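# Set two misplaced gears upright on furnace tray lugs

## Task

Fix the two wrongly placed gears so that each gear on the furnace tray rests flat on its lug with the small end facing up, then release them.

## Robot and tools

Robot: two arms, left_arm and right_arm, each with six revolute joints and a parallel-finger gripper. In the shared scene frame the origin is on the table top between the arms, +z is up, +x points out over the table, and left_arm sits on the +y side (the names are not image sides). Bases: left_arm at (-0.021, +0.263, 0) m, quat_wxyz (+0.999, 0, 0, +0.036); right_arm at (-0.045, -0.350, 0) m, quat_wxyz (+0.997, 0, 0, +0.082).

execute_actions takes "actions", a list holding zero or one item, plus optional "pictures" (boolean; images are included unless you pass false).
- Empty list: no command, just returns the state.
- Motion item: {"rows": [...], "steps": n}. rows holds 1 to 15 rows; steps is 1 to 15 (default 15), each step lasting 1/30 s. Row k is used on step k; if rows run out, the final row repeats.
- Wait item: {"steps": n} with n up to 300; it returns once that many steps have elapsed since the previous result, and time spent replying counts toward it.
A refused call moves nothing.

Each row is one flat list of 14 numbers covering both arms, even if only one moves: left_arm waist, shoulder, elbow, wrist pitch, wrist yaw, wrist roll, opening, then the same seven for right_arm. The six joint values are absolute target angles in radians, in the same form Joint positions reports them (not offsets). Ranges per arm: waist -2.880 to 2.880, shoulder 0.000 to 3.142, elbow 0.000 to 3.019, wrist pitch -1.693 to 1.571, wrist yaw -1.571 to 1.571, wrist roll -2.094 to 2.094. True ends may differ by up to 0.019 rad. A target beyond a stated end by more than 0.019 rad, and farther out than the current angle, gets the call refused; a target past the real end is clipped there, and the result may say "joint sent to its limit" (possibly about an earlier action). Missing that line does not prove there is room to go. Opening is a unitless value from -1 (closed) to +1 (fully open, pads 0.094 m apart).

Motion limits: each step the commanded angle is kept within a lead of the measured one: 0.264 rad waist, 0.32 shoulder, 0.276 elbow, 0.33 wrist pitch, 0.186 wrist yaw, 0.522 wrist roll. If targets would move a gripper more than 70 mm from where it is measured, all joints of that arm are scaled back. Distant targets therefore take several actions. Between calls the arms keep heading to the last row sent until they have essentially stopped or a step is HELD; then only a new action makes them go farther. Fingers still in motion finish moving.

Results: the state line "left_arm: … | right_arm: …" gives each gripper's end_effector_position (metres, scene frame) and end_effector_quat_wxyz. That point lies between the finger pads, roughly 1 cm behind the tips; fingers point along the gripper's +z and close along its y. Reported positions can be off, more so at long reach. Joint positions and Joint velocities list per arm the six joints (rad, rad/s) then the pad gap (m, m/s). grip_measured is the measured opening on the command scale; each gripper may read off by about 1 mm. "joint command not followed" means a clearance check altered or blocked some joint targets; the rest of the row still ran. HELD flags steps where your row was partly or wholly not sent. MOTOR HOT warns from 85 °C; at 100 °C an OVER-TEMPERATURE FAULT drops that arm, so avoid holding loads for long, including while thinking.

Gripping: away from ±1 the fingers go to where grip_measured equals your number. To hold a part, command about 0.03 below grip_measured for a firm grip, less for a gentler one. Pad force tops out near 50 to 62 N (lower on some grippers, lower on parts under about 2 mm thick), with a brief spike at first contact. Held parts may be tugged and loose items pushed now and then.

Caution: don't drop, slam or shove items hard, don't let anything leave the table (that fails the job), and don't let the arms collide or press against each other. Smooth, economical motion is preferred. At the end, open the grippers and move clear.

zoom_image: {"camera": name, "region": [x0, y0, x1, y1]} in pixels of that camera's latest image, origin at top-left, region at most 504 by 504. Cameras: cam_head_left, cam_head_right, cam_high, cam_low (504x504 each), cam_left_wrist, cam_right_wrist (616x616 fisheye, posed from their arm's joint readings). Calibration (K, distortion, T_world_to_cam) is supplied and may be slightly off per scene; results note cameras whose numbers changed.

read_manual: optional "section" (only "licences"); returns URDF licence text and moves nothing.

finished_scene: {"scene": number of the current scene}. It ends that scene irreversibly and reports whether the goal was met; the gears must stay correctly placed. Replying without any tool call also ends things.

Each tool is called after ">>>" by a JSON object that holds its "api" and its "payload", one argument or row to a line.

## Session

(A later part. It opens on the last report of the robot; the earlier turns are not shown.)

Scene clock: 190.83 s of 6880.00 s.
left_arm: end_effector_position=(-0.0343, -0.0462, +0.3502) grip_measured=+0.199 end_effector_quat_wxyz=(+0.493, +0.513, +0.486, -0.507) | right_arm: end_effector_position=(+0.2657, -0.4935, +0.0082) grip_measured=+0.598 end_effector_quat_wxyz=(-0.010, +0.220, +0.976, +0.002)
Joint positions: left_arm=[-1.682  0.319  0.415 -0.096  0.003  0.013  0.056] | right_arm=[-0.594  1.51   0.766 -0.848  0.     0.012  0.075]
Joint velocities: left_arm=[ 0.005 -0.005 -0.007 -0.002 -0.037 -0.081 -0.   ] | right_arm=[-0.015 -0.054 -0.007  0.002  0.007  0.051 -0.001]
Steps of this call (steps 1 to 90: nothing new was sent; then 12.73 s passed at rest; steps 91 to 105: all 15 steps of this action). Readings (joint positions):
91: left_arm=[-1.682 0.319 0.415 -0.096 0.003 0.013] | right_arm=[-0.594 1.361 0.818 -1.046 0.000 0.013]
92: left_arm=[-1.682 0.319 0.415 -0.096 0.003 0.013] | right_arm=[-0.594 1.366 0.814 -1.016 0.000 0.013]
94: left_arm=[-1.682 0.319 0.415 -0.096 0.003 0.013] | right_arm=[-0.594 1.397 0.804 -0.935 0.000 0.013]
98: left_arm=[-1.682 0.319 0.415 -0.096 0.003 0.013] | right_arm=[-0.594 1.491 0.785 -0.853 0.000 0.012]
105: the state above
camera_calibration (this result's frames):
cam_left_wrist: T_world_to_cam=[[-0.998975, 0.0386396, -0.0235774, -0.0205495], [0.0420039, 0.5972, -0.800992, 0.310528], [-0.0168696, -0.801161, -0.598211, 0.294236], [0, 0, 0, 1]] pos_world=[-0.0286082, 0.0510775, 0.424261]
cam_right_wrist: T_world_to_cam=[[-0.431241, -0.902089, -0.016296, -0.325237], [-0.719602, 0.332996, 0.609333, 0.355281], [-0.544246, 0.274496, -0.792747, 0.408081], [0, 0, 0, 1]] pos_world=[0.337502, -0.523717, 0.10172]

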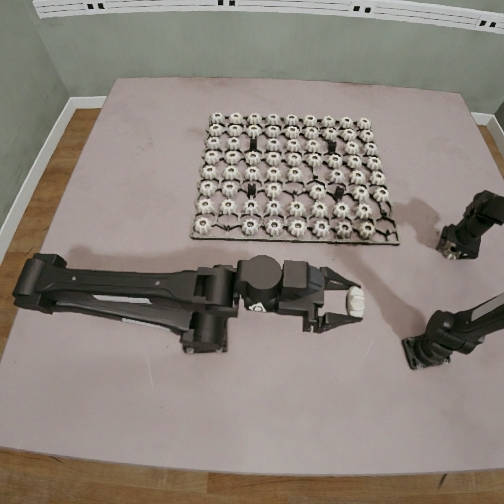

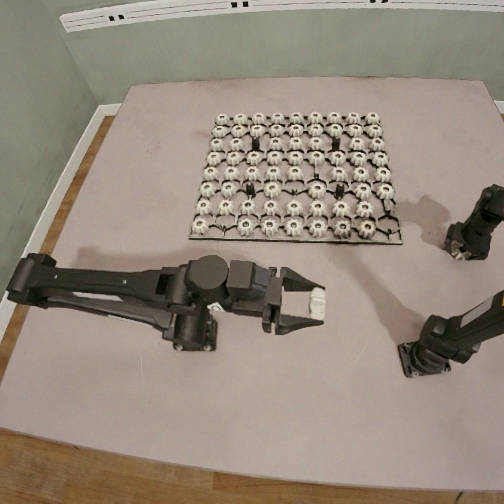

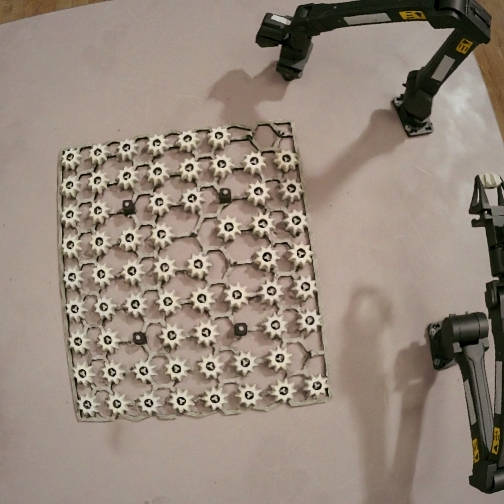

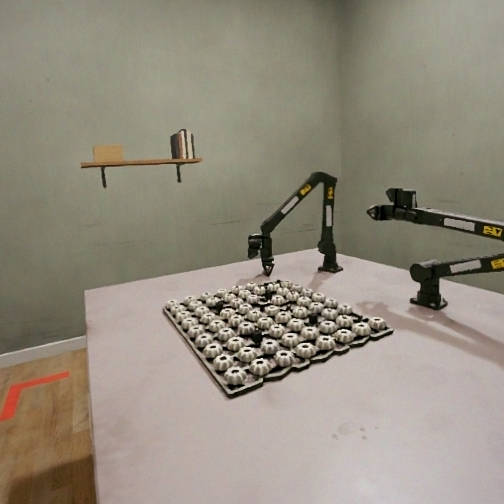

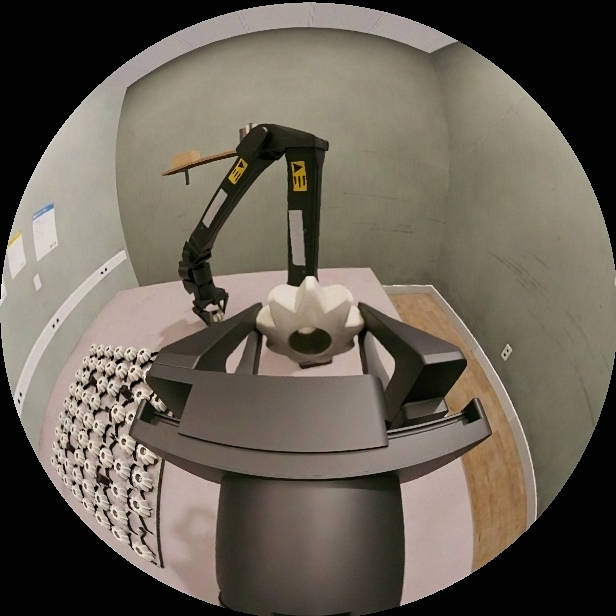

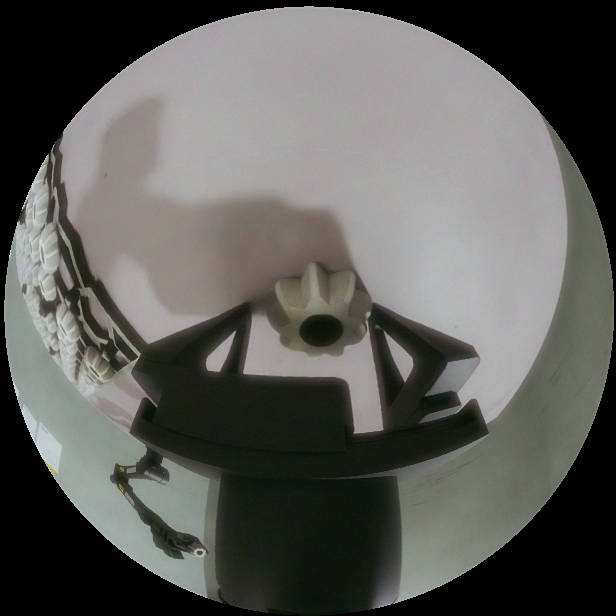

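>>> {"api": "execute_actions", "payload": {
  "actions": [
    {"rows":[[-1.682,0.306,0.43,-0.08,0,0,0.0,-0.6,1.478,0.778,-0.82,0,0.0,0.6]],"steps":10}
  ],
  "pictures": false
}}

>>> {"api": "execute_actions", "payload": {
  "actions": [
    {"rows":[[-1.682,0.306,0.43,-0.08,0,0,0.0,-0.6,1.478,0.778,-0.82,0,0.0,0.0]],"steps":10}
  ],
  "pictures": false
}}

>>> {"api": "execute_actions", "payload": {
  "actions": [
    {"rows":[[-1.682,0.306,0.43,-0.08,0,0,0.0,-0.6,1.40,1.0,-1.1,0,0.0,0.0]]}
  ],
  "pictures": false
}}

>>> {"api": "execute_actions", "payload": {
  "actions": [
    {"rows":[[-1.682,0.306,0.43,-0.08,0,0,0.0,-0.03,1.47,1.08,-1.12,0,0.0,0.0]]}
  ],
  "pictures": false
}}

>>> {"api": "execute_actions", "payload": {
  "actions": [
    {"steps":20}
  ]
}}

Scene clock: 219.37 s of 6880.00 s.
left_arm: end_effector_position=(-0.0343, -0.0462, +0.3502) grip_measured=+0.199 end_effector_quat_wxyz=(+0.493, +0.513, +0.486, -0.507) | right_arm: end_effector_position=(+0.2709, -0.4958, +0.0138) grip_measured=+0.598 end_effector_quat_wxyz=(+0.005, +0.220, +0.976, -0.001)
Joint positions: left_arm=[-1.682  0.319  0.415 -0.096  0.003  0.013  0.056] | right_arm=[-0.594  1.493  0.766 -0.834  0.     0.012  0.075]
Joint velocities: left_arm=[-0.005 -0.015 -0.022 -0.002 -0.007 -0.022  0.   ] | right_arm=[-0.005  0.005 -0.002  0.007  0.051  0.022 -0.001]
Steps of this call (steps 1 to 15: the robot went on to your last target; steps 16 to 90: nothing new was sent; then 25.20 s passed at rest; steps 91 to 100: all 10 steps of this action). Readings (joint positions):
91: left_arm=[-1.682 0.319 0.415 -0.096 0.003 0.013] | right_arm=[-0.594 1.505 0.766 -0.846 0.000 0.012]
92: left_arm=[-1.682 0.319 0.415 -0.096 0.003 0.013] | right_arm=[-0.594 1.504 0.766 -0.842 0.000 0.012]
94: left_arm=[-1.682 0.319 0.415 -0.096 0.003 0.013] | right_arm=[-0.594 1.500 0.766 -0.836 0.000 0.012]
98: left_arm=[-1.682 0.319 0.415 -0.096 0.003 0.013] | right_arm=[-0.594 1.493 0.766 -0.834 0.000 0.012]
100: the state above

Scene clock: 219.70 s of 6880.00 s.
left_arm: end_effector_position=(-0.0343, -0.0462, +0.3502) grip_measured=+0.199 end_effector_quat_wxyz=(+0.493, +0.513, +0.486, -0.507) | right_arm: end_effector_position=(+0.2710, -0.4965, +0.0138) grip_measured=+0.193 end_effector_quat_wxyz=(+0.006, +0.220, +0.975, -0.001)
Joint positions: left_arm=[-1.682  0.319  0.415 -0.096  0.003  0.013  0.056] | right_arm=[-0.595  1.493  0.766 -0.832  0.     0.012  0.056]
Joint velocities: left_arm=[-0.024  0.015 -0.017  0.012 -0.022 -0.022 -0.001] | right_arm=[-0.015 -0.005 -0.017 -0.012 -0.007 -0.022  0.001]
Steps of this call (steps 1 to 10: all 10 steps of this action). Readings (joint positions):
1: left_arm=[-1.682 0.319 0.415 -0.096 0.003 0.013] | right_arm=[-0.594 1.493 0.766 -0.834 0.001 0.012]
2: left_arm=[-1.682 0.319 0.415 -0.096 0.003 0.013] | right_arm=[-0.595 1.493 0.766 -0.833 0.000 0.012]
4: left_arm=[-1.682 0.319 0.415 -0.096 0.003 0.013] | right_arm=[-0.595 1.493 0.766 -0.832 0.000 0.012]
8: left_arm=[-1.682 0.319 0.415 -0.096 0.003 0.013] | right_arm=[-0.595 1.493 0.766 -0.832 0.000 0.012]
10: the state above

Scene clock: 220.20 s of 6880.00 s.
left_arm: end_effector_position=(-0.0343, -0.0462, +0.3502) grip_measured=+0.199 end_effector_quat_wxyz=(+0.493, +0.513, +0.486, -0.507) | right_arm: end_effector_position=(+0.2995, -0.5096, +0.1034) grip_measured=+0.193 end_effector_quat_wxyz=(+0.017, +0.220, +0.975, -0.004)
Joint positions: left_arm=[-1.682  0.319  0.415 -0.096  0.003  0.013  0.056] | right_arm=[-0.595  1.407  0.957 -1.085  0.     0.012  0.056]
Joint velocities: left_arm=[-0.015 -0.015 -0.002 -0.007  0.022  0.051  0.   ] | right_arm=[-0.005 -0.015 -0.012 -0.076  0.022  0.037  0.   ]
Steps of this call (steps 1 to 15: all 15 steps of this action). Readings (joint positions):
1: left_arm=[-1.682 0.319 0.415 -0.096 0.003 0.013] | right_arm=[-0.595 1.492 0.776 -0.859 0.000 0.012]
2: left_arm=[-1.682 0.319 0.415 -0.096 0.003 0.013] | right_arm=[-0.595 1.491 0.793 -0.912 0.000 0.012]
4: left_arm=[-1.682 0.319 0.415 -0.096 0.003 0.013] | right_arm=[-0.595 1.482 0.831 -0.991 0.000 0.012]
8: left_arm=[-1.682 0.319 0.415 -0.096 0.003 0.013] | right_arm=[-0.595 1.450 0.908 -1.069 0.000 0.012]
15: the state above

Scene clock: 220.70 s of 6880.00 s.
left_arm: end_effector_position=(-0.0343, -0.0462, +0.3502) grip_measured=+0.199 end_effector_quat_wxyz=(+0.493, +0.513, +0.486, -0.507) | right_arm: end_effector_position=(+0.3429, -0.2781, +0.0898) grip_measured=+0.193 end_effector_quat_wxyz=(-0.010, -0.086, +0.996, +0.003)
Joint positions: left_arm=[-1.682  0.319  0.415 -0.096  0.003  0.013  0.056] | right_arm=[ 0.018  1.496  1.013 -1.106 -0.009  0.01   0.056]
Joint velocities: left_arm=[ 0.005 -0.005 -0.007  0.022  0.022 -0.022  0.001] | right_arm=[ 0.239 -0.015  0.154  0.007 -0.066  0.007 -0.   ]
Steps of this call (steps 1 to 15: all 15 steps of this action). Readings (joint positions):
1: left_arm=[-1.682 0.319 0.415 -0.096 0.003 0.013] | right_arm=[-0.585 1.411 0.958 -1.089 0.006 0.012]
2: left_arm=[-1.682 0.319 0.415 -0.096 0.003 0.013] | right_arm=[-0.562 1.417 0.961 -1.094 0.012 0.012]
4: left_arm=[-1.682 0.319 0.415 -0.096 0.003 0.013] | right_arm=[-0.481 1.438 0.968 -1.097 0.012 0.012]
8: left_arm=[-1.682 0.319 0.415 -0.096 0.003 0.013] | right_arm=[-0.271 1.478 0.980 -1.097 0.008 0.012]
15: the state above

Scene clock: 221.37 s of 6880.00 s.
left_arm: end_effector_position=(-0.0343, -0.0462, +0.3502) grip_measured=+0.199 end_effector_quat_wxyz=(+0.493, +0.513, +0.486, -0.507) | right_arm: end_effector_position=(+0.3492, -0.2995, +0.0927) grip_measured=+0.193 end_effector_quat_wxyz=(-0.007, -0.060, +0.998, -0.000)
Joint positions: left_arm=[-1.682  0.319  0.415 -0.096  0.003  0.013  0.056] | right_arm=[-0.034  1.496  1.021 -1.109 -0.     0.009  0.056]
Joint velocities: left_arm=[-0.034 -0.015 -0.002  0.007 -0.022  0.007 -0.   ] | right_arm=[-0.005  0.005  0.002 -0.002 -0.066 -0.037 -0.   ]
Steps of this call (steps 1 to 20: the robot went on to your last target). Readings (joint positions):
1: left_arm=[-1.682 0.319 0.415 -0.096 0.003 0.013] | right_arm=[0.021 1.496 1.017 -1.106 -0.009 0.009]
2: left_arm=[-1.682 0.319 0.415 -0.096 0.003 0.013] | right_arm=[0.017 1.496 1.020 -1.106 -0.008 0.009]
4: left_arm=[-1.682 0.319 0.415 -0.096 0.003 0.013] | right_arm=[-0.001 1.496 1.021 -1.106 -0.005 0.009]
8: left_arm=[-1.682 0.319 0.415 -0.096 0.003 0.013] | right_arm=[-0.032 1.496 1.021 -1.109 -0.000 0.009]
20: the state above
camera_calibration (this result's frames):
cam_left_wrist: T_world_to_cam=[[-0.998975, 0.0386396, -0.0235774, -0.0205495], [0.0420039, 0.5972, -0.800992, 0.310528], [-0.0168696, -0.801161, -0.598211, 0.294236], [0, 0, 0, 1]] pos_world=[-0.0286082, 0.0510775, 0.424261]
cam_right_wrist: T_world_to_cam=[[0.116209, -0.993082, -0.0168421, -0.331237], [-0.791119, -0.102802, 0.602962, 0.19433], [-0.600522, -0.0567456, -0.797592, 0.388044], [0, 0, 0, 1]] pos_world=[0.42526, -0.286948, 0.186749]

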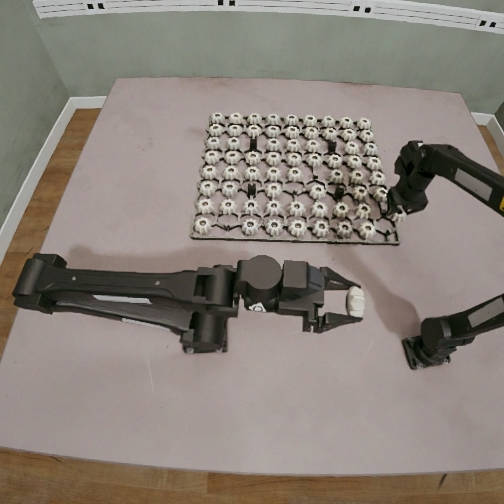

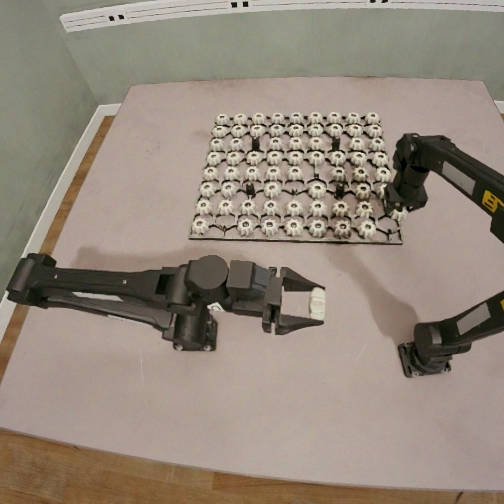

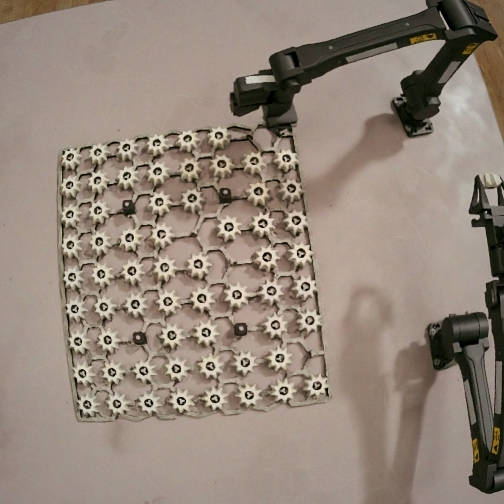

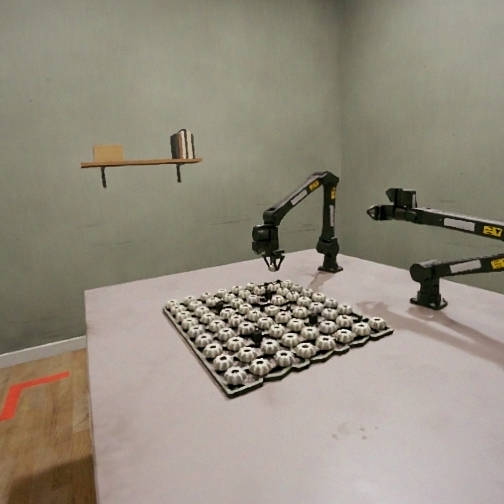

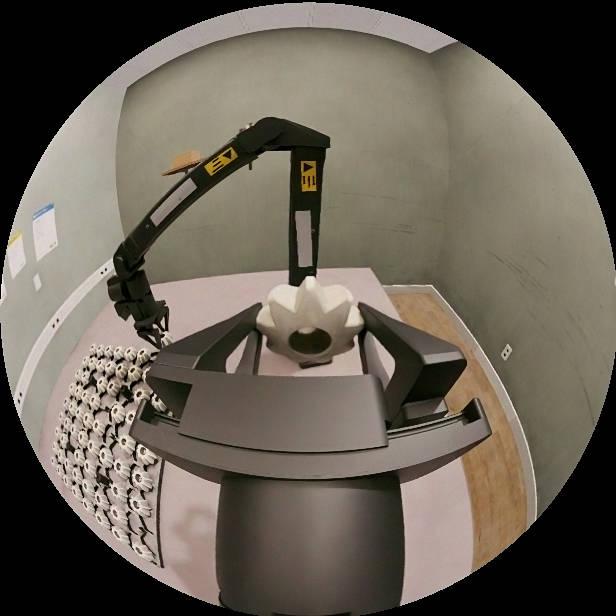

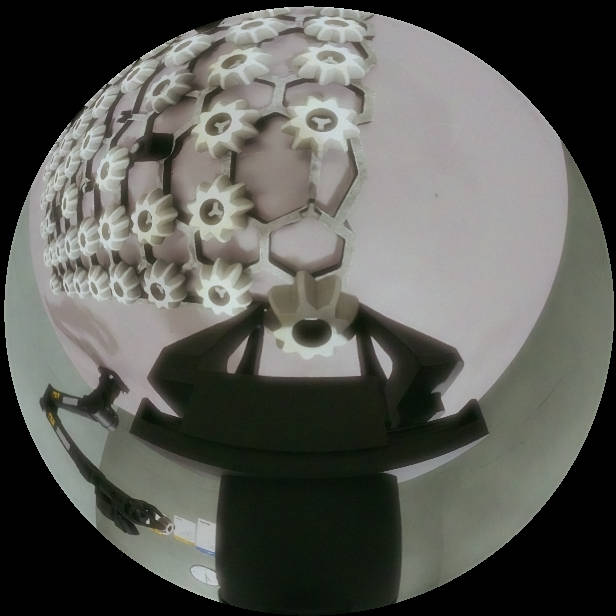

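>>> {"api": "execute_actions", "payload": {
  "actions": [
    {"rows":[[-1.682,0.306,0.43,-0.08,0,0,0.0,-0.03,1.52,1.14,-1.09,0,0.0,0.0],[-1.682,0.306,0.43,-0.08,0,0,0.0,-0.03,1.54,1.14,-1.07,0,0.0,0.0],[-1.682,0.306,0.43,-0.08,0,0,0.0,-0.03,1.56,1.14,-1.055,0,0.0,0.0],[-1.682,0.306,0.43,-0.08,0,0,0.0,-0.03,1.58,1.14,-1.04,0,0.0,0.0],[-1.682,0.306,0.43,-0.08,0,0,0.0,-0.03,1.60,1.14,-1.025,0,0.0,0.0],[-1.682,0.306,0.43,-0.08,0,0,0.0,-0.03,1.615,1.14,-1.01,0,0.0,0.0],[-1.682,0.306,0.43,-0.08,0,0,0.0,-0.03,1.63,1.14,-1.0,0,0.0,0.0],[-1.682,0.306,0.43,-0.08,0,0,0.0,-0.03,1.638,1.14,-0.99,0,0.0,0.0]]}
  ],
  "pictures": false
}}

>>> {"api": "execute_actions", "payload": {
  "actions": [
    {"steps":15}
  ]
}}

Scene clock: 241.30 s of 6880.00 s.
left_arm: end_effector_position=(-0.0343, -0.0462, +0.3502) grip_measured=+0.199 end_effector_quat_wxyz=(+0.493, +0.513, +0.486, -0.507) | right_arm: end_effector_position=(+0.3974, -0.2932, +0.0461) grip_measured=+0.189 end_effector_quat_wxyz=(-0.004, -0.060, +0.998, -0.000)
Joint positions: left_arm=[-1.682  0.319  0.415 -0.096  0.003  0.013  0.056] | right_arm=[-0.034  1.673  1.096 -1.001 -0.     0.009  0.056]
Joint velocities: left_arm=[-0.024  0.015 -0.002 -0.007  0.007 -0.007 -0.   ] | right_arm=[-0.005 -0.024  0.002 -0.027 -0.051 -0.007  0.   ]
Steps of this call (steps 1 to 15: the robot went on to your last target; steps 16 to 90: nothing new was sent; then 16.43 s passed at rest; steps 91 to 105: all 15 steps of this action). Readings (joint positions):
91: left_arm=[-1.682 0.319 0.415 -0.096 0.003 0.013] | right_arm=[-0.034 1.498 1.025 -1.109 -0.000 0.009]
92: left_arm=[-1.682 0.319 0.415 -0.096 0.003 0.013] | right_arm=[-0.034 1.505 1.033 -1.107 -0.000 0.009]
94: left_arm=[-1.682 0.319 0.415 -0.096 0.003 0.013] | right_arm=[-0.034 1.531 1.058 -1.087 -0.000 0.009]
98: left_arm=[-1.682 0.319 0.415 -0.096 0.003 0.013] | right_arm=[-0.034 1.608 1.095 -1.020 -0.000 0.009]
105: the state above

Scene clock: 241.80 s of 6880.00 s.
left_arm: end_effector_position=(-0.0343, -0.0462, +0.3502) grip_measured=+0.199 end_effector_quat_wxyz=(+0.493, +0.513, +0.486, -0.507) | right_arm: end_effector_position=(+0.3979, -0.2932, +0.0469) grip_measured=+0.189 end_effector_quat_wxyz=(-0.002, -0.060, +0.998, -0.000)
Joint positions: left_arm=[-1.682  0.319  0.415 -0.096  0.003  0.013  0.056] | right_arm=[-0.034  1.671  1.096 -1.    -0.     0.009  0.056]
Joint velocities: left_arm=[-0.005  0.005  0.002 -0.027  0.066  0.022 -0.   ] | right_arm=[-0.005 -0.015 -0.017 -0.007  0.022  0.022  0.001]
Steps of this call (steps 1 to 15: the robot went on to your last target). Readings (joint positions):
1: left_arm=[-1.682 0.319 0.415 -0.096 0.003 0.013] | right_arm=[-0.034 1.672 1.096 -1.001 -0.000 0.009]
2: left_arm=[-1.682 0.319 0.415 -0.096 0.003 0.013] | right_arm=[-0.034 1.671 1.096 -1.000 -0.000 0.009]
4: left_arm=[-1.682 0.319 0.415 -0.096 0.003 0.013] | right_arm=[-0.034 1.671 1.096 -1.000 -0.000 0.009]
8: left_arm=[-1.682 0.319 0.415 -0.096 0.003 0.013] | right_arm=[-0.034 1.671 1.096 -1.000 -0.000 0.009]
15: the state above
All arms were judged still, so your last target was given up. Only a new action makes them travel on or press farther. Fingers that are still opening or closing keep moving.
camera_calibration (this result's frames):
cam_left_wrist: T_world_to_cam=[[-0.998975, 0.0386396, -0.0235774, -0.0205495], [0.0420039, 0.5972, -0.800992, 0.310528], [-0.0168696, -0.801161, -0.598211, 0.294236], [0, 0, 0, 1]] pos_world=[-0.0286082, 0.0510775, 0.424261]
cam_right_wrist: T_world_to_cam=[[0.116356, -0.993063, -0.0169506, -0.331445], [-0.796335, -0.103478, 0.595939, 0.263304], [-0.593559, -0.0558429, -0.802851, 0.378865], [0, 0, 0, 1]] pos_world=[0.473122, -0.280743, 0.141641]

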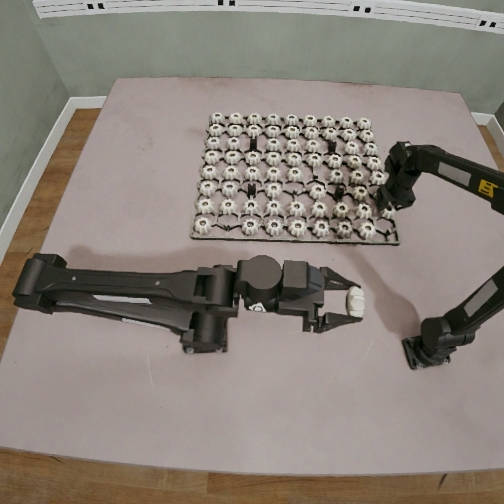

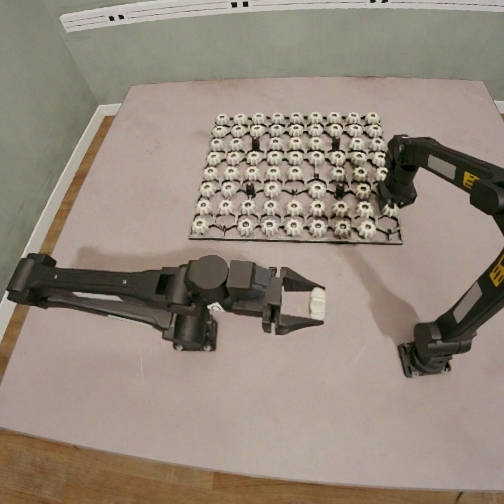

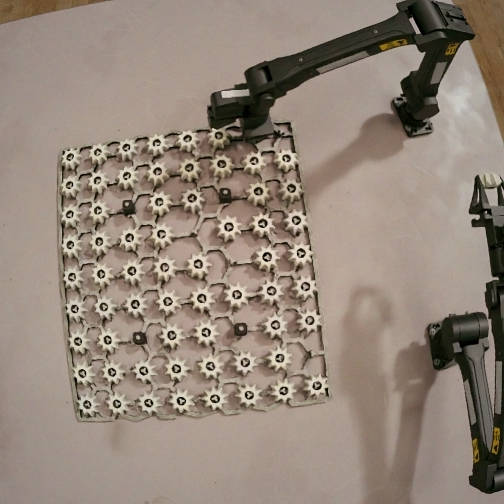

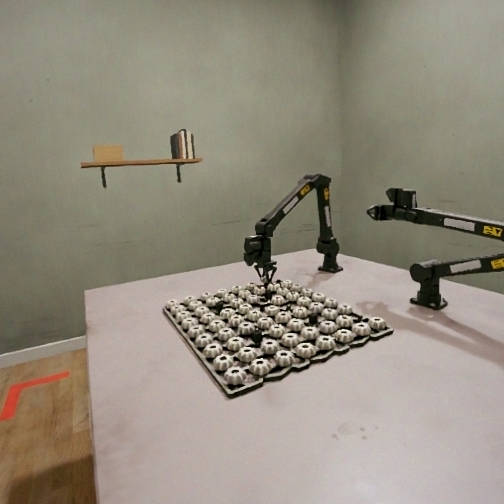

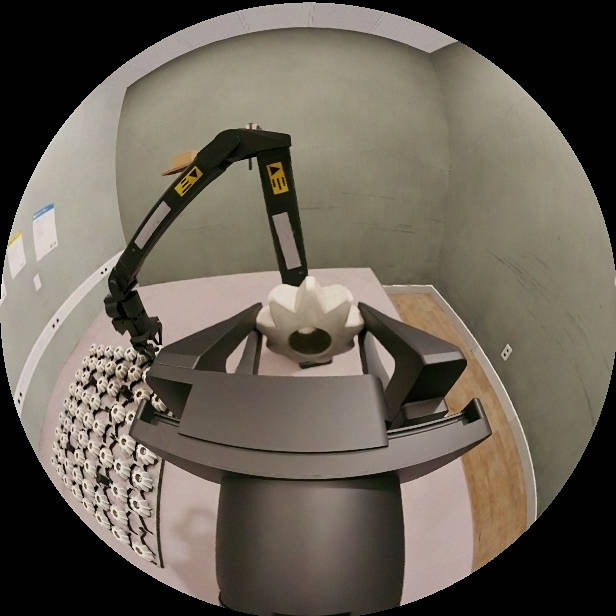

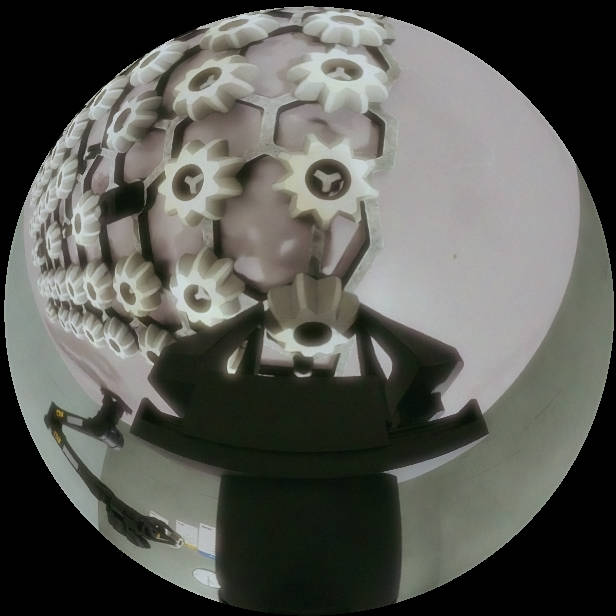

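>>> {"api": "execute_actions", "payload": {
  "actions": [
    {"rows":[[-1.682,0.306,0.43,-0.08,0,0,0.0,-0.03,1.685,1.068,-0.94,0,0.0,0.0]]}
  ]
}}

Scene clock: 251.63 s of 6880.00 s.
left_arm: end_effector_position=(-0.0343, -0.0462, +0.3502) grip_measured=+0.199 end_effector_quat_wxyz=(+0.493, +0.513, +0.486, -0.507) | right_arm: end_effector_position=(+0.3980, -0.2930, +0.0327) grip_measured=+0.186 end_effector_quat_wxyz=(+0.005, -0.060, +0.998, +0.000)
Joint positions: left_arm=[-1.682  0.319  0.415 -0.096  0.003  0.013  0.056] | right_arm=[-0.034  1.685  1.07  -0.946 -0.     0.009  0.056]
Joint velocities: left_arm=[-0.015  0.005 -0.007 -0.007  0.037 -0.037 -0.001] | right_arm=[-0.005 -0.005 -0.012  0.022  0.037 -0.007 -0.001]
Steps of this call (steps 1 to 90: nothing new was sent; then 6.33 s passed at rest; steps 91 to 105: all 15 steps of this action). Readings (joint positions):
91: left_arm=[-1.682 0.319 0.415 -0.096 0.003 0.013] | right_arm=[-0.034 1.672 1.091 -0.991 -0.000 0.009]
92: left_arm=[-1.682 0.319 0.415 -0.096 0.003 0.013] | right_arm=[-0.034 1.672 1.084 -0.975 -0.000 0.009]
94: left_arm=[-1.682 0.319 0.415 -0.096 0.003 0.013] | right_arm=[-0.034 1.678 1.072 -0.955 -0.000 0.009]
98: left_arm=[-1.682 0.319 0.415 -0.096 0.003 0.013] | right_arm=[-0.034 1.685 1.070 -0.946 -0.000 0.009]
105: the state above
camera_calibration (this result's frames):
cam_left_wrist: T_world_to_cam=[[-0.998975, 0.0386396, -0.0235774, -0.0205495], [0.0420039, 0.5972, -0.800992, 0.310528], [-0.0168696, -0.801161, -0.598211, 0.294236], [0, 0, 0, 1]] pos_world=[-0.0286082, 0.0510775, 0.424261]
cam_right_wrist: T_world_to_cam=[[0.11698, -0.992987, -0.0171269, -0.331733], [-0.804778, -0.104885, 0.584236, 0.27525], [-0.581935, -0.0545605, -0.811403, 0.363616], [0, 0, 0, 1]] pos_world=[0.471922, -0.280698, 0.128547]

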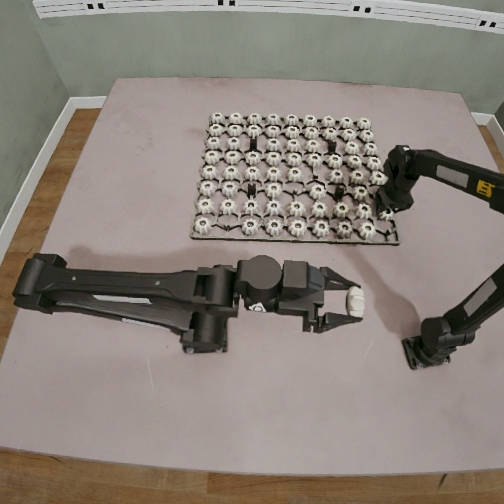

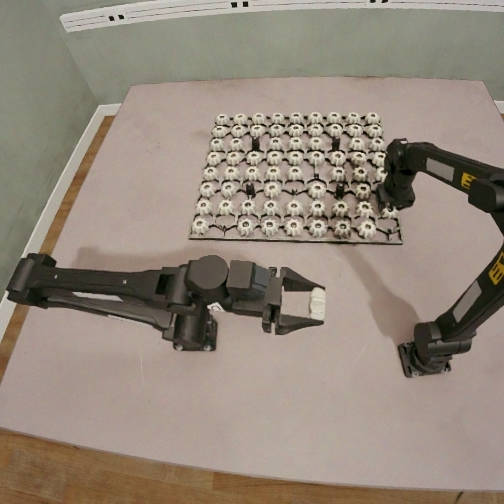

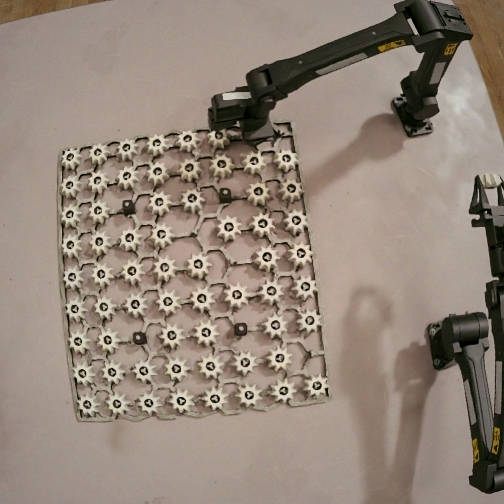

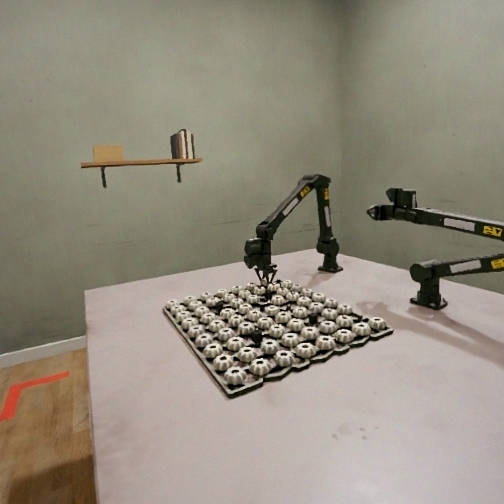

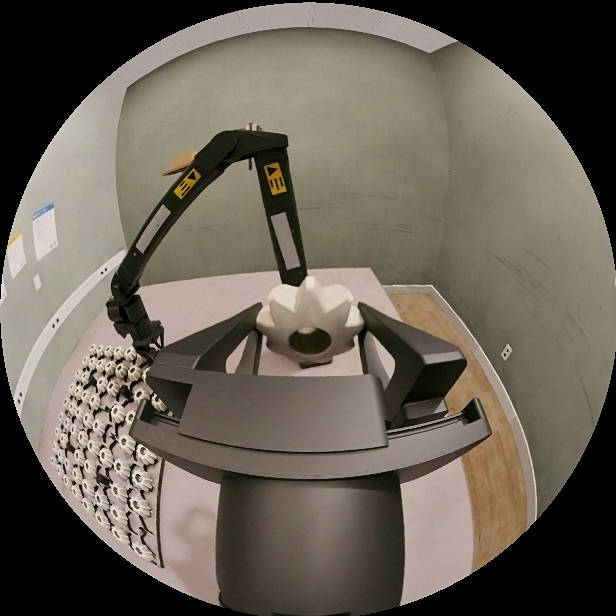

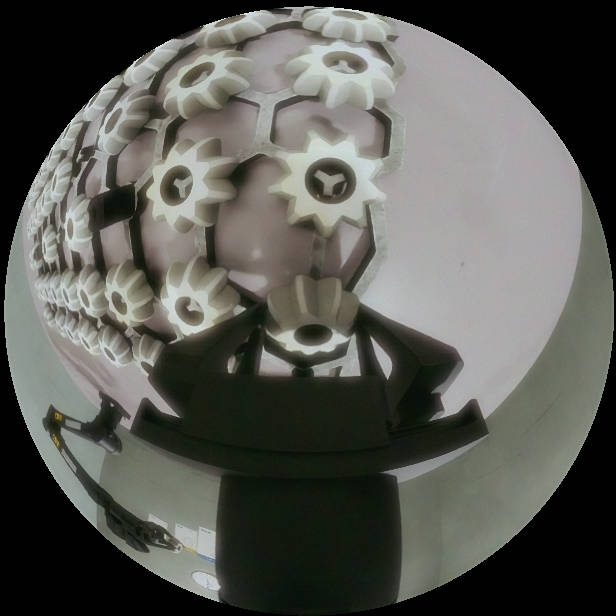

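>>> {"api": "execute_actions", "payload": {
  "actions": [
    {"rows":[[-1.682,0.306,0.43,-0.08,0,0,0.0,-0.03,1.64,1.068,-0.94,0,0.0,0.0]],"steps":10}
  ],
  "pictures": false
}}

>>> {"api": "execute_actions", "payload": {
  "actions": [
    {"rows":[[-1.682,0.306,0.43,-0.08,0,0,0.0,-0.03,1.64,1.068,-0.905,0,0.0,0.0]],"steps":8}
  ],
  "pictures": false
}}

>>> {"api": "execute_actions", "payload": {
  "actions": [
    {"rows":[[-1.682,0.306,0.43,-0.08,0,0,0.0,-0.03,1.69,1.068,-0.905,0,0.0,0.0]]}
  ]
}}

Scene clock: 266.90 s of 6880.00 s.
left_arm: end_effector_position=(-0.0343, -0.0462, +0.3502) grip_measured=+0.199 end_effector_quat_wxyz=(+0.493, +0.513, +0.486, -0.507) | right_arm: end_effector_position=(+0.3975, -0.2931, +0.0356) grip_measured=+0.186 end_effector_quat_wxyz=(+0.009, -0.060, +0.998, +0.001)
Joint positions: left_arm=[-1.682  0.319  0.415 -0.096  0.003  0.013  0.056] | right_arm=[-0.034  1.675  1.066 -0.943 -0.     0.009  0.056]
Joint velocities: left_arm=[-0.005  0.005  0.002 -0.007 -0.051 -0.022 -0.   ] | right_arm=[ 0.005  0.005 -0.007 -0.012  0.037 -0.066 -0.001]
Steps of this call (steps 1 to 15: the robot went on to your last target; steps 16 to 90: nothing new was sent; then 11.93 s passed at rest; steps 91 to 100: all 10 steps of this action). Readings (joint positions):
91: left_arm=[-1.682 0.319 0.415 -0.096 0.003 0.013] | right_arm=[-0.034 1.683 1.070 -0.946 -0.000 0.009]
92: left_arm=[-1.682 0.319 0.415 -0.096 0.003 0.013] | right_arm=[-0.034 1.681 1.069 -0.944 -0.000 0.009]
94: left_arm=[-1.682 0.319 0.415 -0.096 0.003 0.013] | right_arm=[-0.034 1.678 1.067 -0.943 -0.000 0.009]
98: left_arm=[-1.682 0.319 0.415 -0.096 0.003 0.013] | right_arm=[-0.034 1.675 1.066 -0.943 -0.000 0.009]
100: the state above

Scene clock: 267.17 s of 6880.00 s.
left_arm: end_effector_position=(-0.0343, -0.0462, +0.3502) grip_measured=+0.199 end_effector_quat_wxyz=(+0.493, +0.513, +0.486, -0.507) | right_arm: end_effector_position=(+0.3990, -0.2929, +0.0336) grip_measured=+0.186 end_effector_quat_wxyz=(+0.016, -0.060, +0.998, +0.001)
Joint positions: left_arm=[-1.682  0.319  0.415 -0.096  0.003  0.013  0.056] | right_arm=[-0.034  1.674  1.058 -0.923  0.     0.009  0.056]
Joint velocities: left_arm=[-0.024 -0.005  0.002 -0.002 -0.037 -0.051 -0.001] | right_arm=[ 0.015 -0.005 -0.012  0.017 -0.007 -0.037  0.   ]
Steps of this call (steps 1 to 8: all 8 steps of this action). Readings (joint positions):
1: left_arm=[-1.682 0.319 0.415 -0.096 0.003 0.013] | right_arm=[-0.034 1.675 1.065 -0.939 -0.000 0.009]
2: left_arm=[-1.682 0.319 0.415 -0.096 0.003 0.013] | right_arm=[-0.034 1.675 1.062 -0.931 -0.000 0.009]
4: left_arm=[-1.682 0.319 0.415 -0.096 0.003 0.013] | right_arm=[-0.034 1.675 1.059 -0.925 0.000 0.009]
8: the state above

Scene clock: 267.67 s of 6880.00 s.
left_arm: end_effector_position=(-0.0343, -0.0462, +0.3502) grip_measured=+0.199 end_effector_quat_wxyz=(+0.493, +0.513, +0.486, -0.507) | right_arm: end_effector_position=(+0.3987, -0.2930, +0.0327) grip_measured=+0.186 end_effector_quat_wxyz=(+0.015, -0.060, +0.998, +0.001)
Joint positions: left_arm=[-1.682  0.319  0.415 -0.096  0.003  0.013  0.056] | right_arm=[-0.034  1.677  1.058 -0.923  0.     0.009  0.056]
Joint velocities: left_arm=[ 0.005 -0.015 -0.007 -0.002 -0.066  0.022  0.001] | right_arm=[ 0.005  0.005 -0.022 -0.012 -0.022  0.007 -0.   ]
Steps of this call (steps 1 to 15: all 15 steps of this action). Readings (joint positions):
1: left_arm=[-1.682 0.319 0.415 -0.096 0.003 0.013] | right_arm=[-0.034 1.675 1.058 -0.923 0.000 0.009]
2: left_arm=[-1.682 0.319 0.415 -0.096 0.003 0.013] | right_arm=[-0.034 1.677 1.058 -0.923 0.000 0.009]
4: left_arm=[-1.682 0.319 0.415 -0.096 0.003 0.013] | right_arm=[-0.034 1.677 1.058 -0.923 0.000 0.009]
8: left_arm=[-1.682 0.319 0.415 -0.096 0.003 0.013] | right_arm=[-0.034 1.677 1.058 -0.923 0.000 0.009]
15: the state above
camera_calibration (this result's frames):
cam_left_wrist: T_world_to_cam=[[-0.998975, 0.0386396, -0.0235774, -0.0205495], [0.0420039, 0.5972, -0.800992, 0.310528], [-0.0168696, -0.801161, -0.598211, 0.294236], [0, 0, 0, 1]] pos_world=[-0.0286082, 0.0510775, 0.424261]
cam_right_wrist: T_world_to_cam=[[0.117296, -0.992952, -0.0169722, -0.331911], [-0.815711, -0.106078, 0.568651, 0.280345], [-0.566443, -0.0528559, -0.822404, 0.358686], [0, 0, 0, 1]] pos_world=[0.470787, -0.280875, 0.129933]

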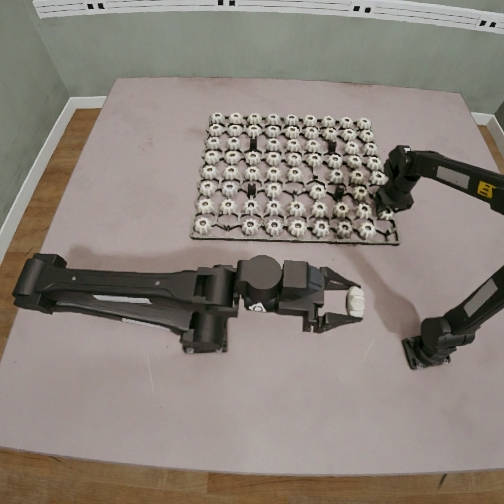

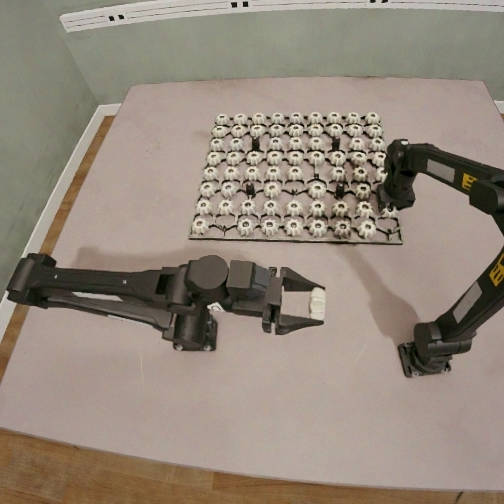

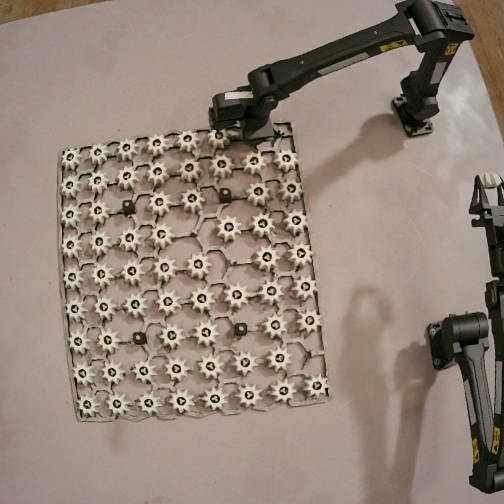

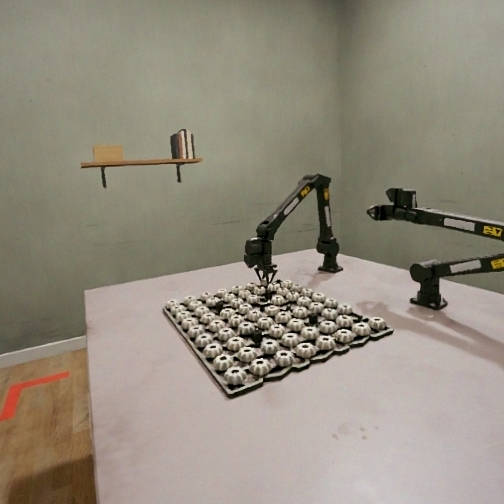

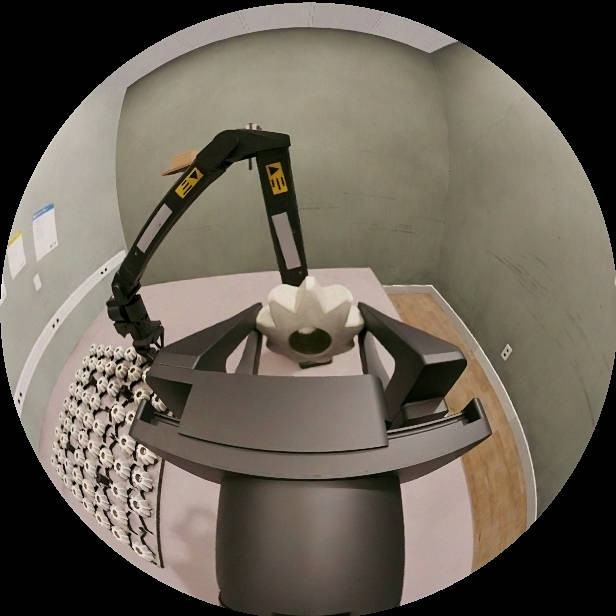

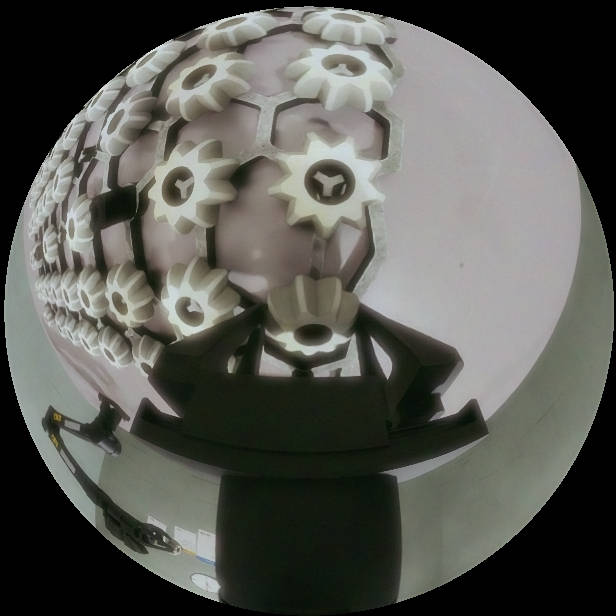

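>>> {"api": "execute_actions", "payload": {
  "actions": [
    {"rows":[[-1.682,0.306,0.43,-0.08,0,0,0.0,-0.03,1.677,1.06,-0.93,0,0.0,0.42]],"steps":10}
  ],
  "pictures": false
}}

>>> {"api": "execute_actions", "payload": {
  "actions": [
    {"rows":[[-1.682,0.306,0.43,-0.08,0,0,0.0,-0.03,1.50,1.08,-1.1,0,0.0,0.42]]}
  ]
}}

Scene clock: 277.27 s of 6880.00 s.
left_arm: end_effector_position=(-0.0343, -0.0462, +0.3502) grip_measured=+0.199 end_effector_quat_wxyz=(+0.493, +0.513, +0.486, -0.507) | right_arm: end_effector_position=(+0.3986, -0.2930, +0.0325) grip_measured=+0.418 end_effector_quat_wxyz=(+0.014, -0.060, +0.998, +0.001)
Joint positions: left_arm=[-1.682  0.319  0.415 -0.096  0.003  0.013  0.056] | right_arm=[-0.034  1.677  1.058 -0.923  0.     0.009  0.067]
Joint velocities: left_arm=[ 0.005 -0.015  0.012  0.002  0.022 -0.051  0.   ] | right_arm=[-0.015 -0.005 -0.002  0.007 -0.022  0.007 -0.   ]
Steps of this call (steps 1 to 15: the robot went on to your last target; steps 16 to 90: nothing new was sent; then 6.27 s passed at rest; steps 91 to 100: all 10 steps of this action). Readings (joint positions):
91: left_arm=[-1.682 0.319 0.415 -0.096 0.003 0.013] | right_arm=[-0.034 1.677 1.058 -0.923 0.000 0.009]
92: left_arm=[-1.682 0.319 0.415 -0.096 0.003 0.013] | right_arm=[-0.034 1.677 1.058 -0.923 0.000 0.009]
94: left_arm=[-1.682 0.319 0.415 -0.096 0.003 0.013] | right_arm=[-0.034 1.677 1.058 -0.923 0.000 0.009]
98: left_arm=[-1.682 0.319 0.415 -0.096 0.003 0.013] | right_arm=[-0.034 1.677 1.058 -0.923 0.000 0.009]
100: the state above

Scene clock: 277.77 s of 6880.00 s.
left_arm: end_effector_position=(-0.0343, -0.0462, +0.3502) grip_measured=+0.199 end_effector_quat_wxyz=(+0.493, +0.513, +0.486, -0.507) | right_arm: end_effector_position=(+0.3674, -0.2971, +0.1091) grip_measured=+0.418 end_effector_quat_wxyz=(+0.026, -0.060, +0.998, +0.002)
Joint positions: left_arm=[-1.682  0.319  0.415 -0.096  0.003  0.013  0.056] | right_arm=[-0.034  1.482  1.053 -1.089  0.     0.009  0.067]
Joint velocities: left_arm=[-0.005 -0.015  0.002 -0.007  0.081  0.066 -0.   ] | right_arm=[-0.024  0.161 -0.002  0.002 -0.007  0.007  0.001]
Steps of this call (steps 1 to 15: all 15 steps of this action). Readings (joint positions):
1: left_arm=[-1.682 0.319 0.415 -0.096 0.003 0.013] | right_arm=[-0.034 1.670 1.058 -0.944 0.000 0.009]
2: left_arm=[-1.682 0.319 0.415 -0.096 0.003 0.013] | right_arm=[-0.034 1.656 1.056 -0.986 0.000 0.009]
4: left_arm=[-1.682 0.319 0.415 -0.096 0.003 0.013] | right_arm=[-0.034 1.604 1.053 -1.054 0.000 0.009]
8: left_arm=[-1.682 0.319 0.415 -0.096 0.003 0.013] | right_arm=[-0.034 1.494 1.053 -1.086 0.000 0.009]
15: the state above
camera_calibration (this result's frames):
cam_left_wrist: T_world_to_cam=[[-0.998975, 0.0386396, -0.0235774, -0.0205495], [0.0420039, 0.5972, -0.800992, 0.310528], [-0.0168696, -0.801161, -0.598211, 0.294236], [0, 0, 0, 1]] pos_world=[-0.0286082, 0.0510775, 0.424261]
cam_right_wrist: T_world_to_cam=[[0.117665, -0.99291, -0.0168552, -0.331187], [-0.828432, -0.107505, 0.549676, 0.217206], [-0.547591, -0.0507143, -0.835208, 0.398637], [0, 0, 0, 1]] pos_world=[0.4372, -0.285272, 0.20797]

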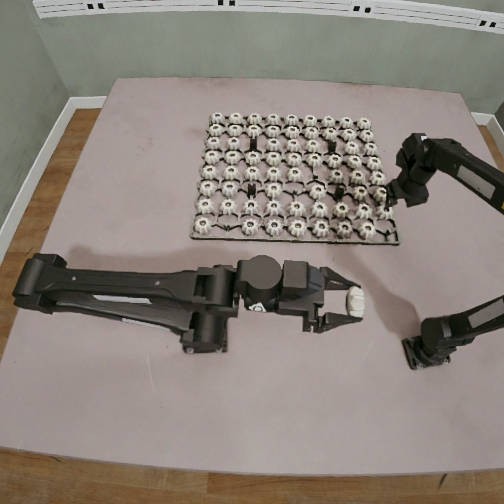

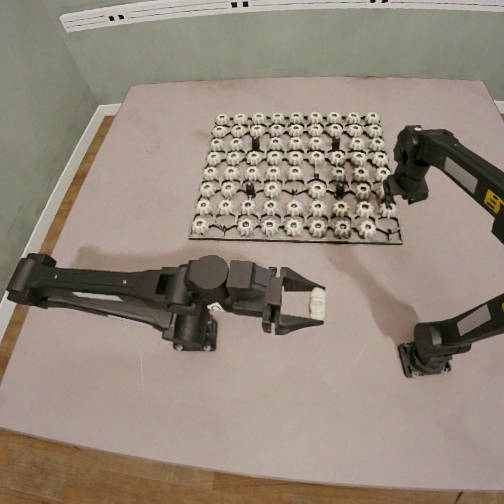

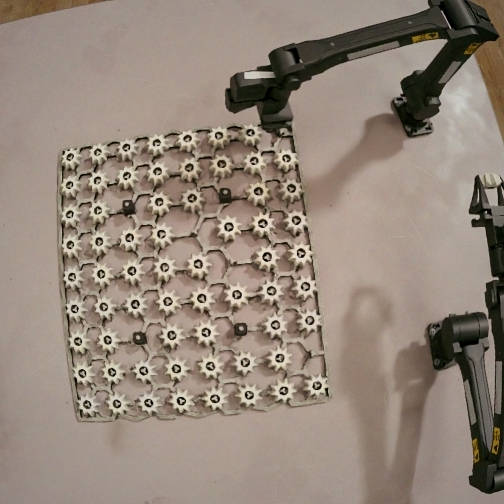

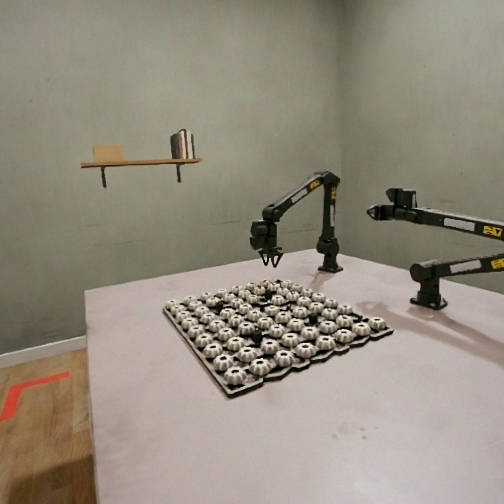

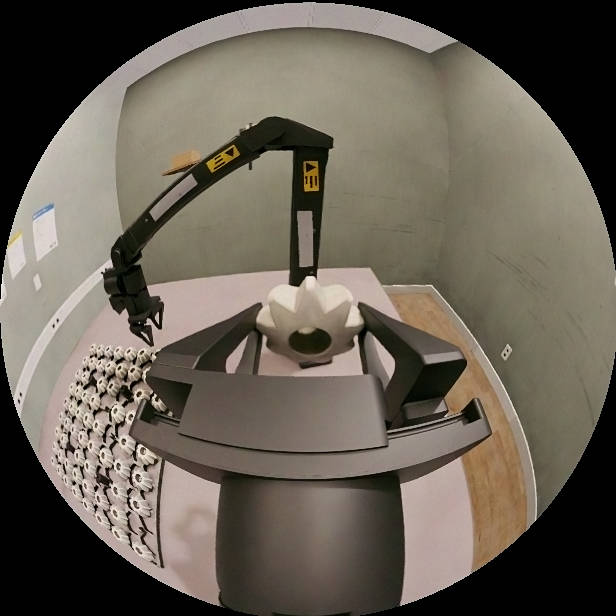

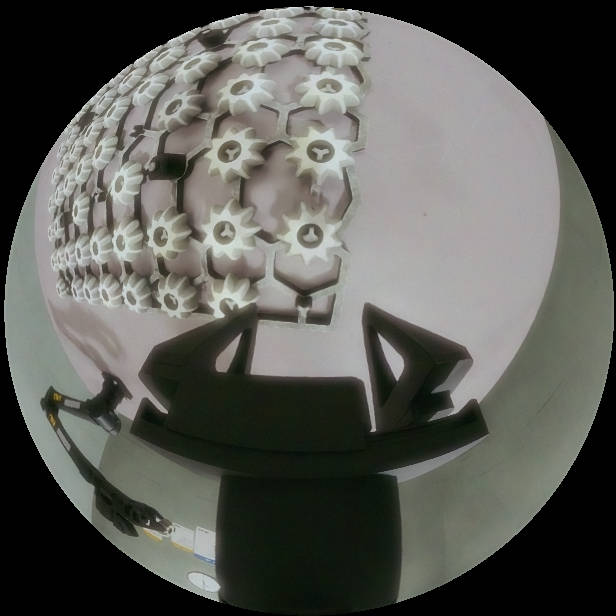

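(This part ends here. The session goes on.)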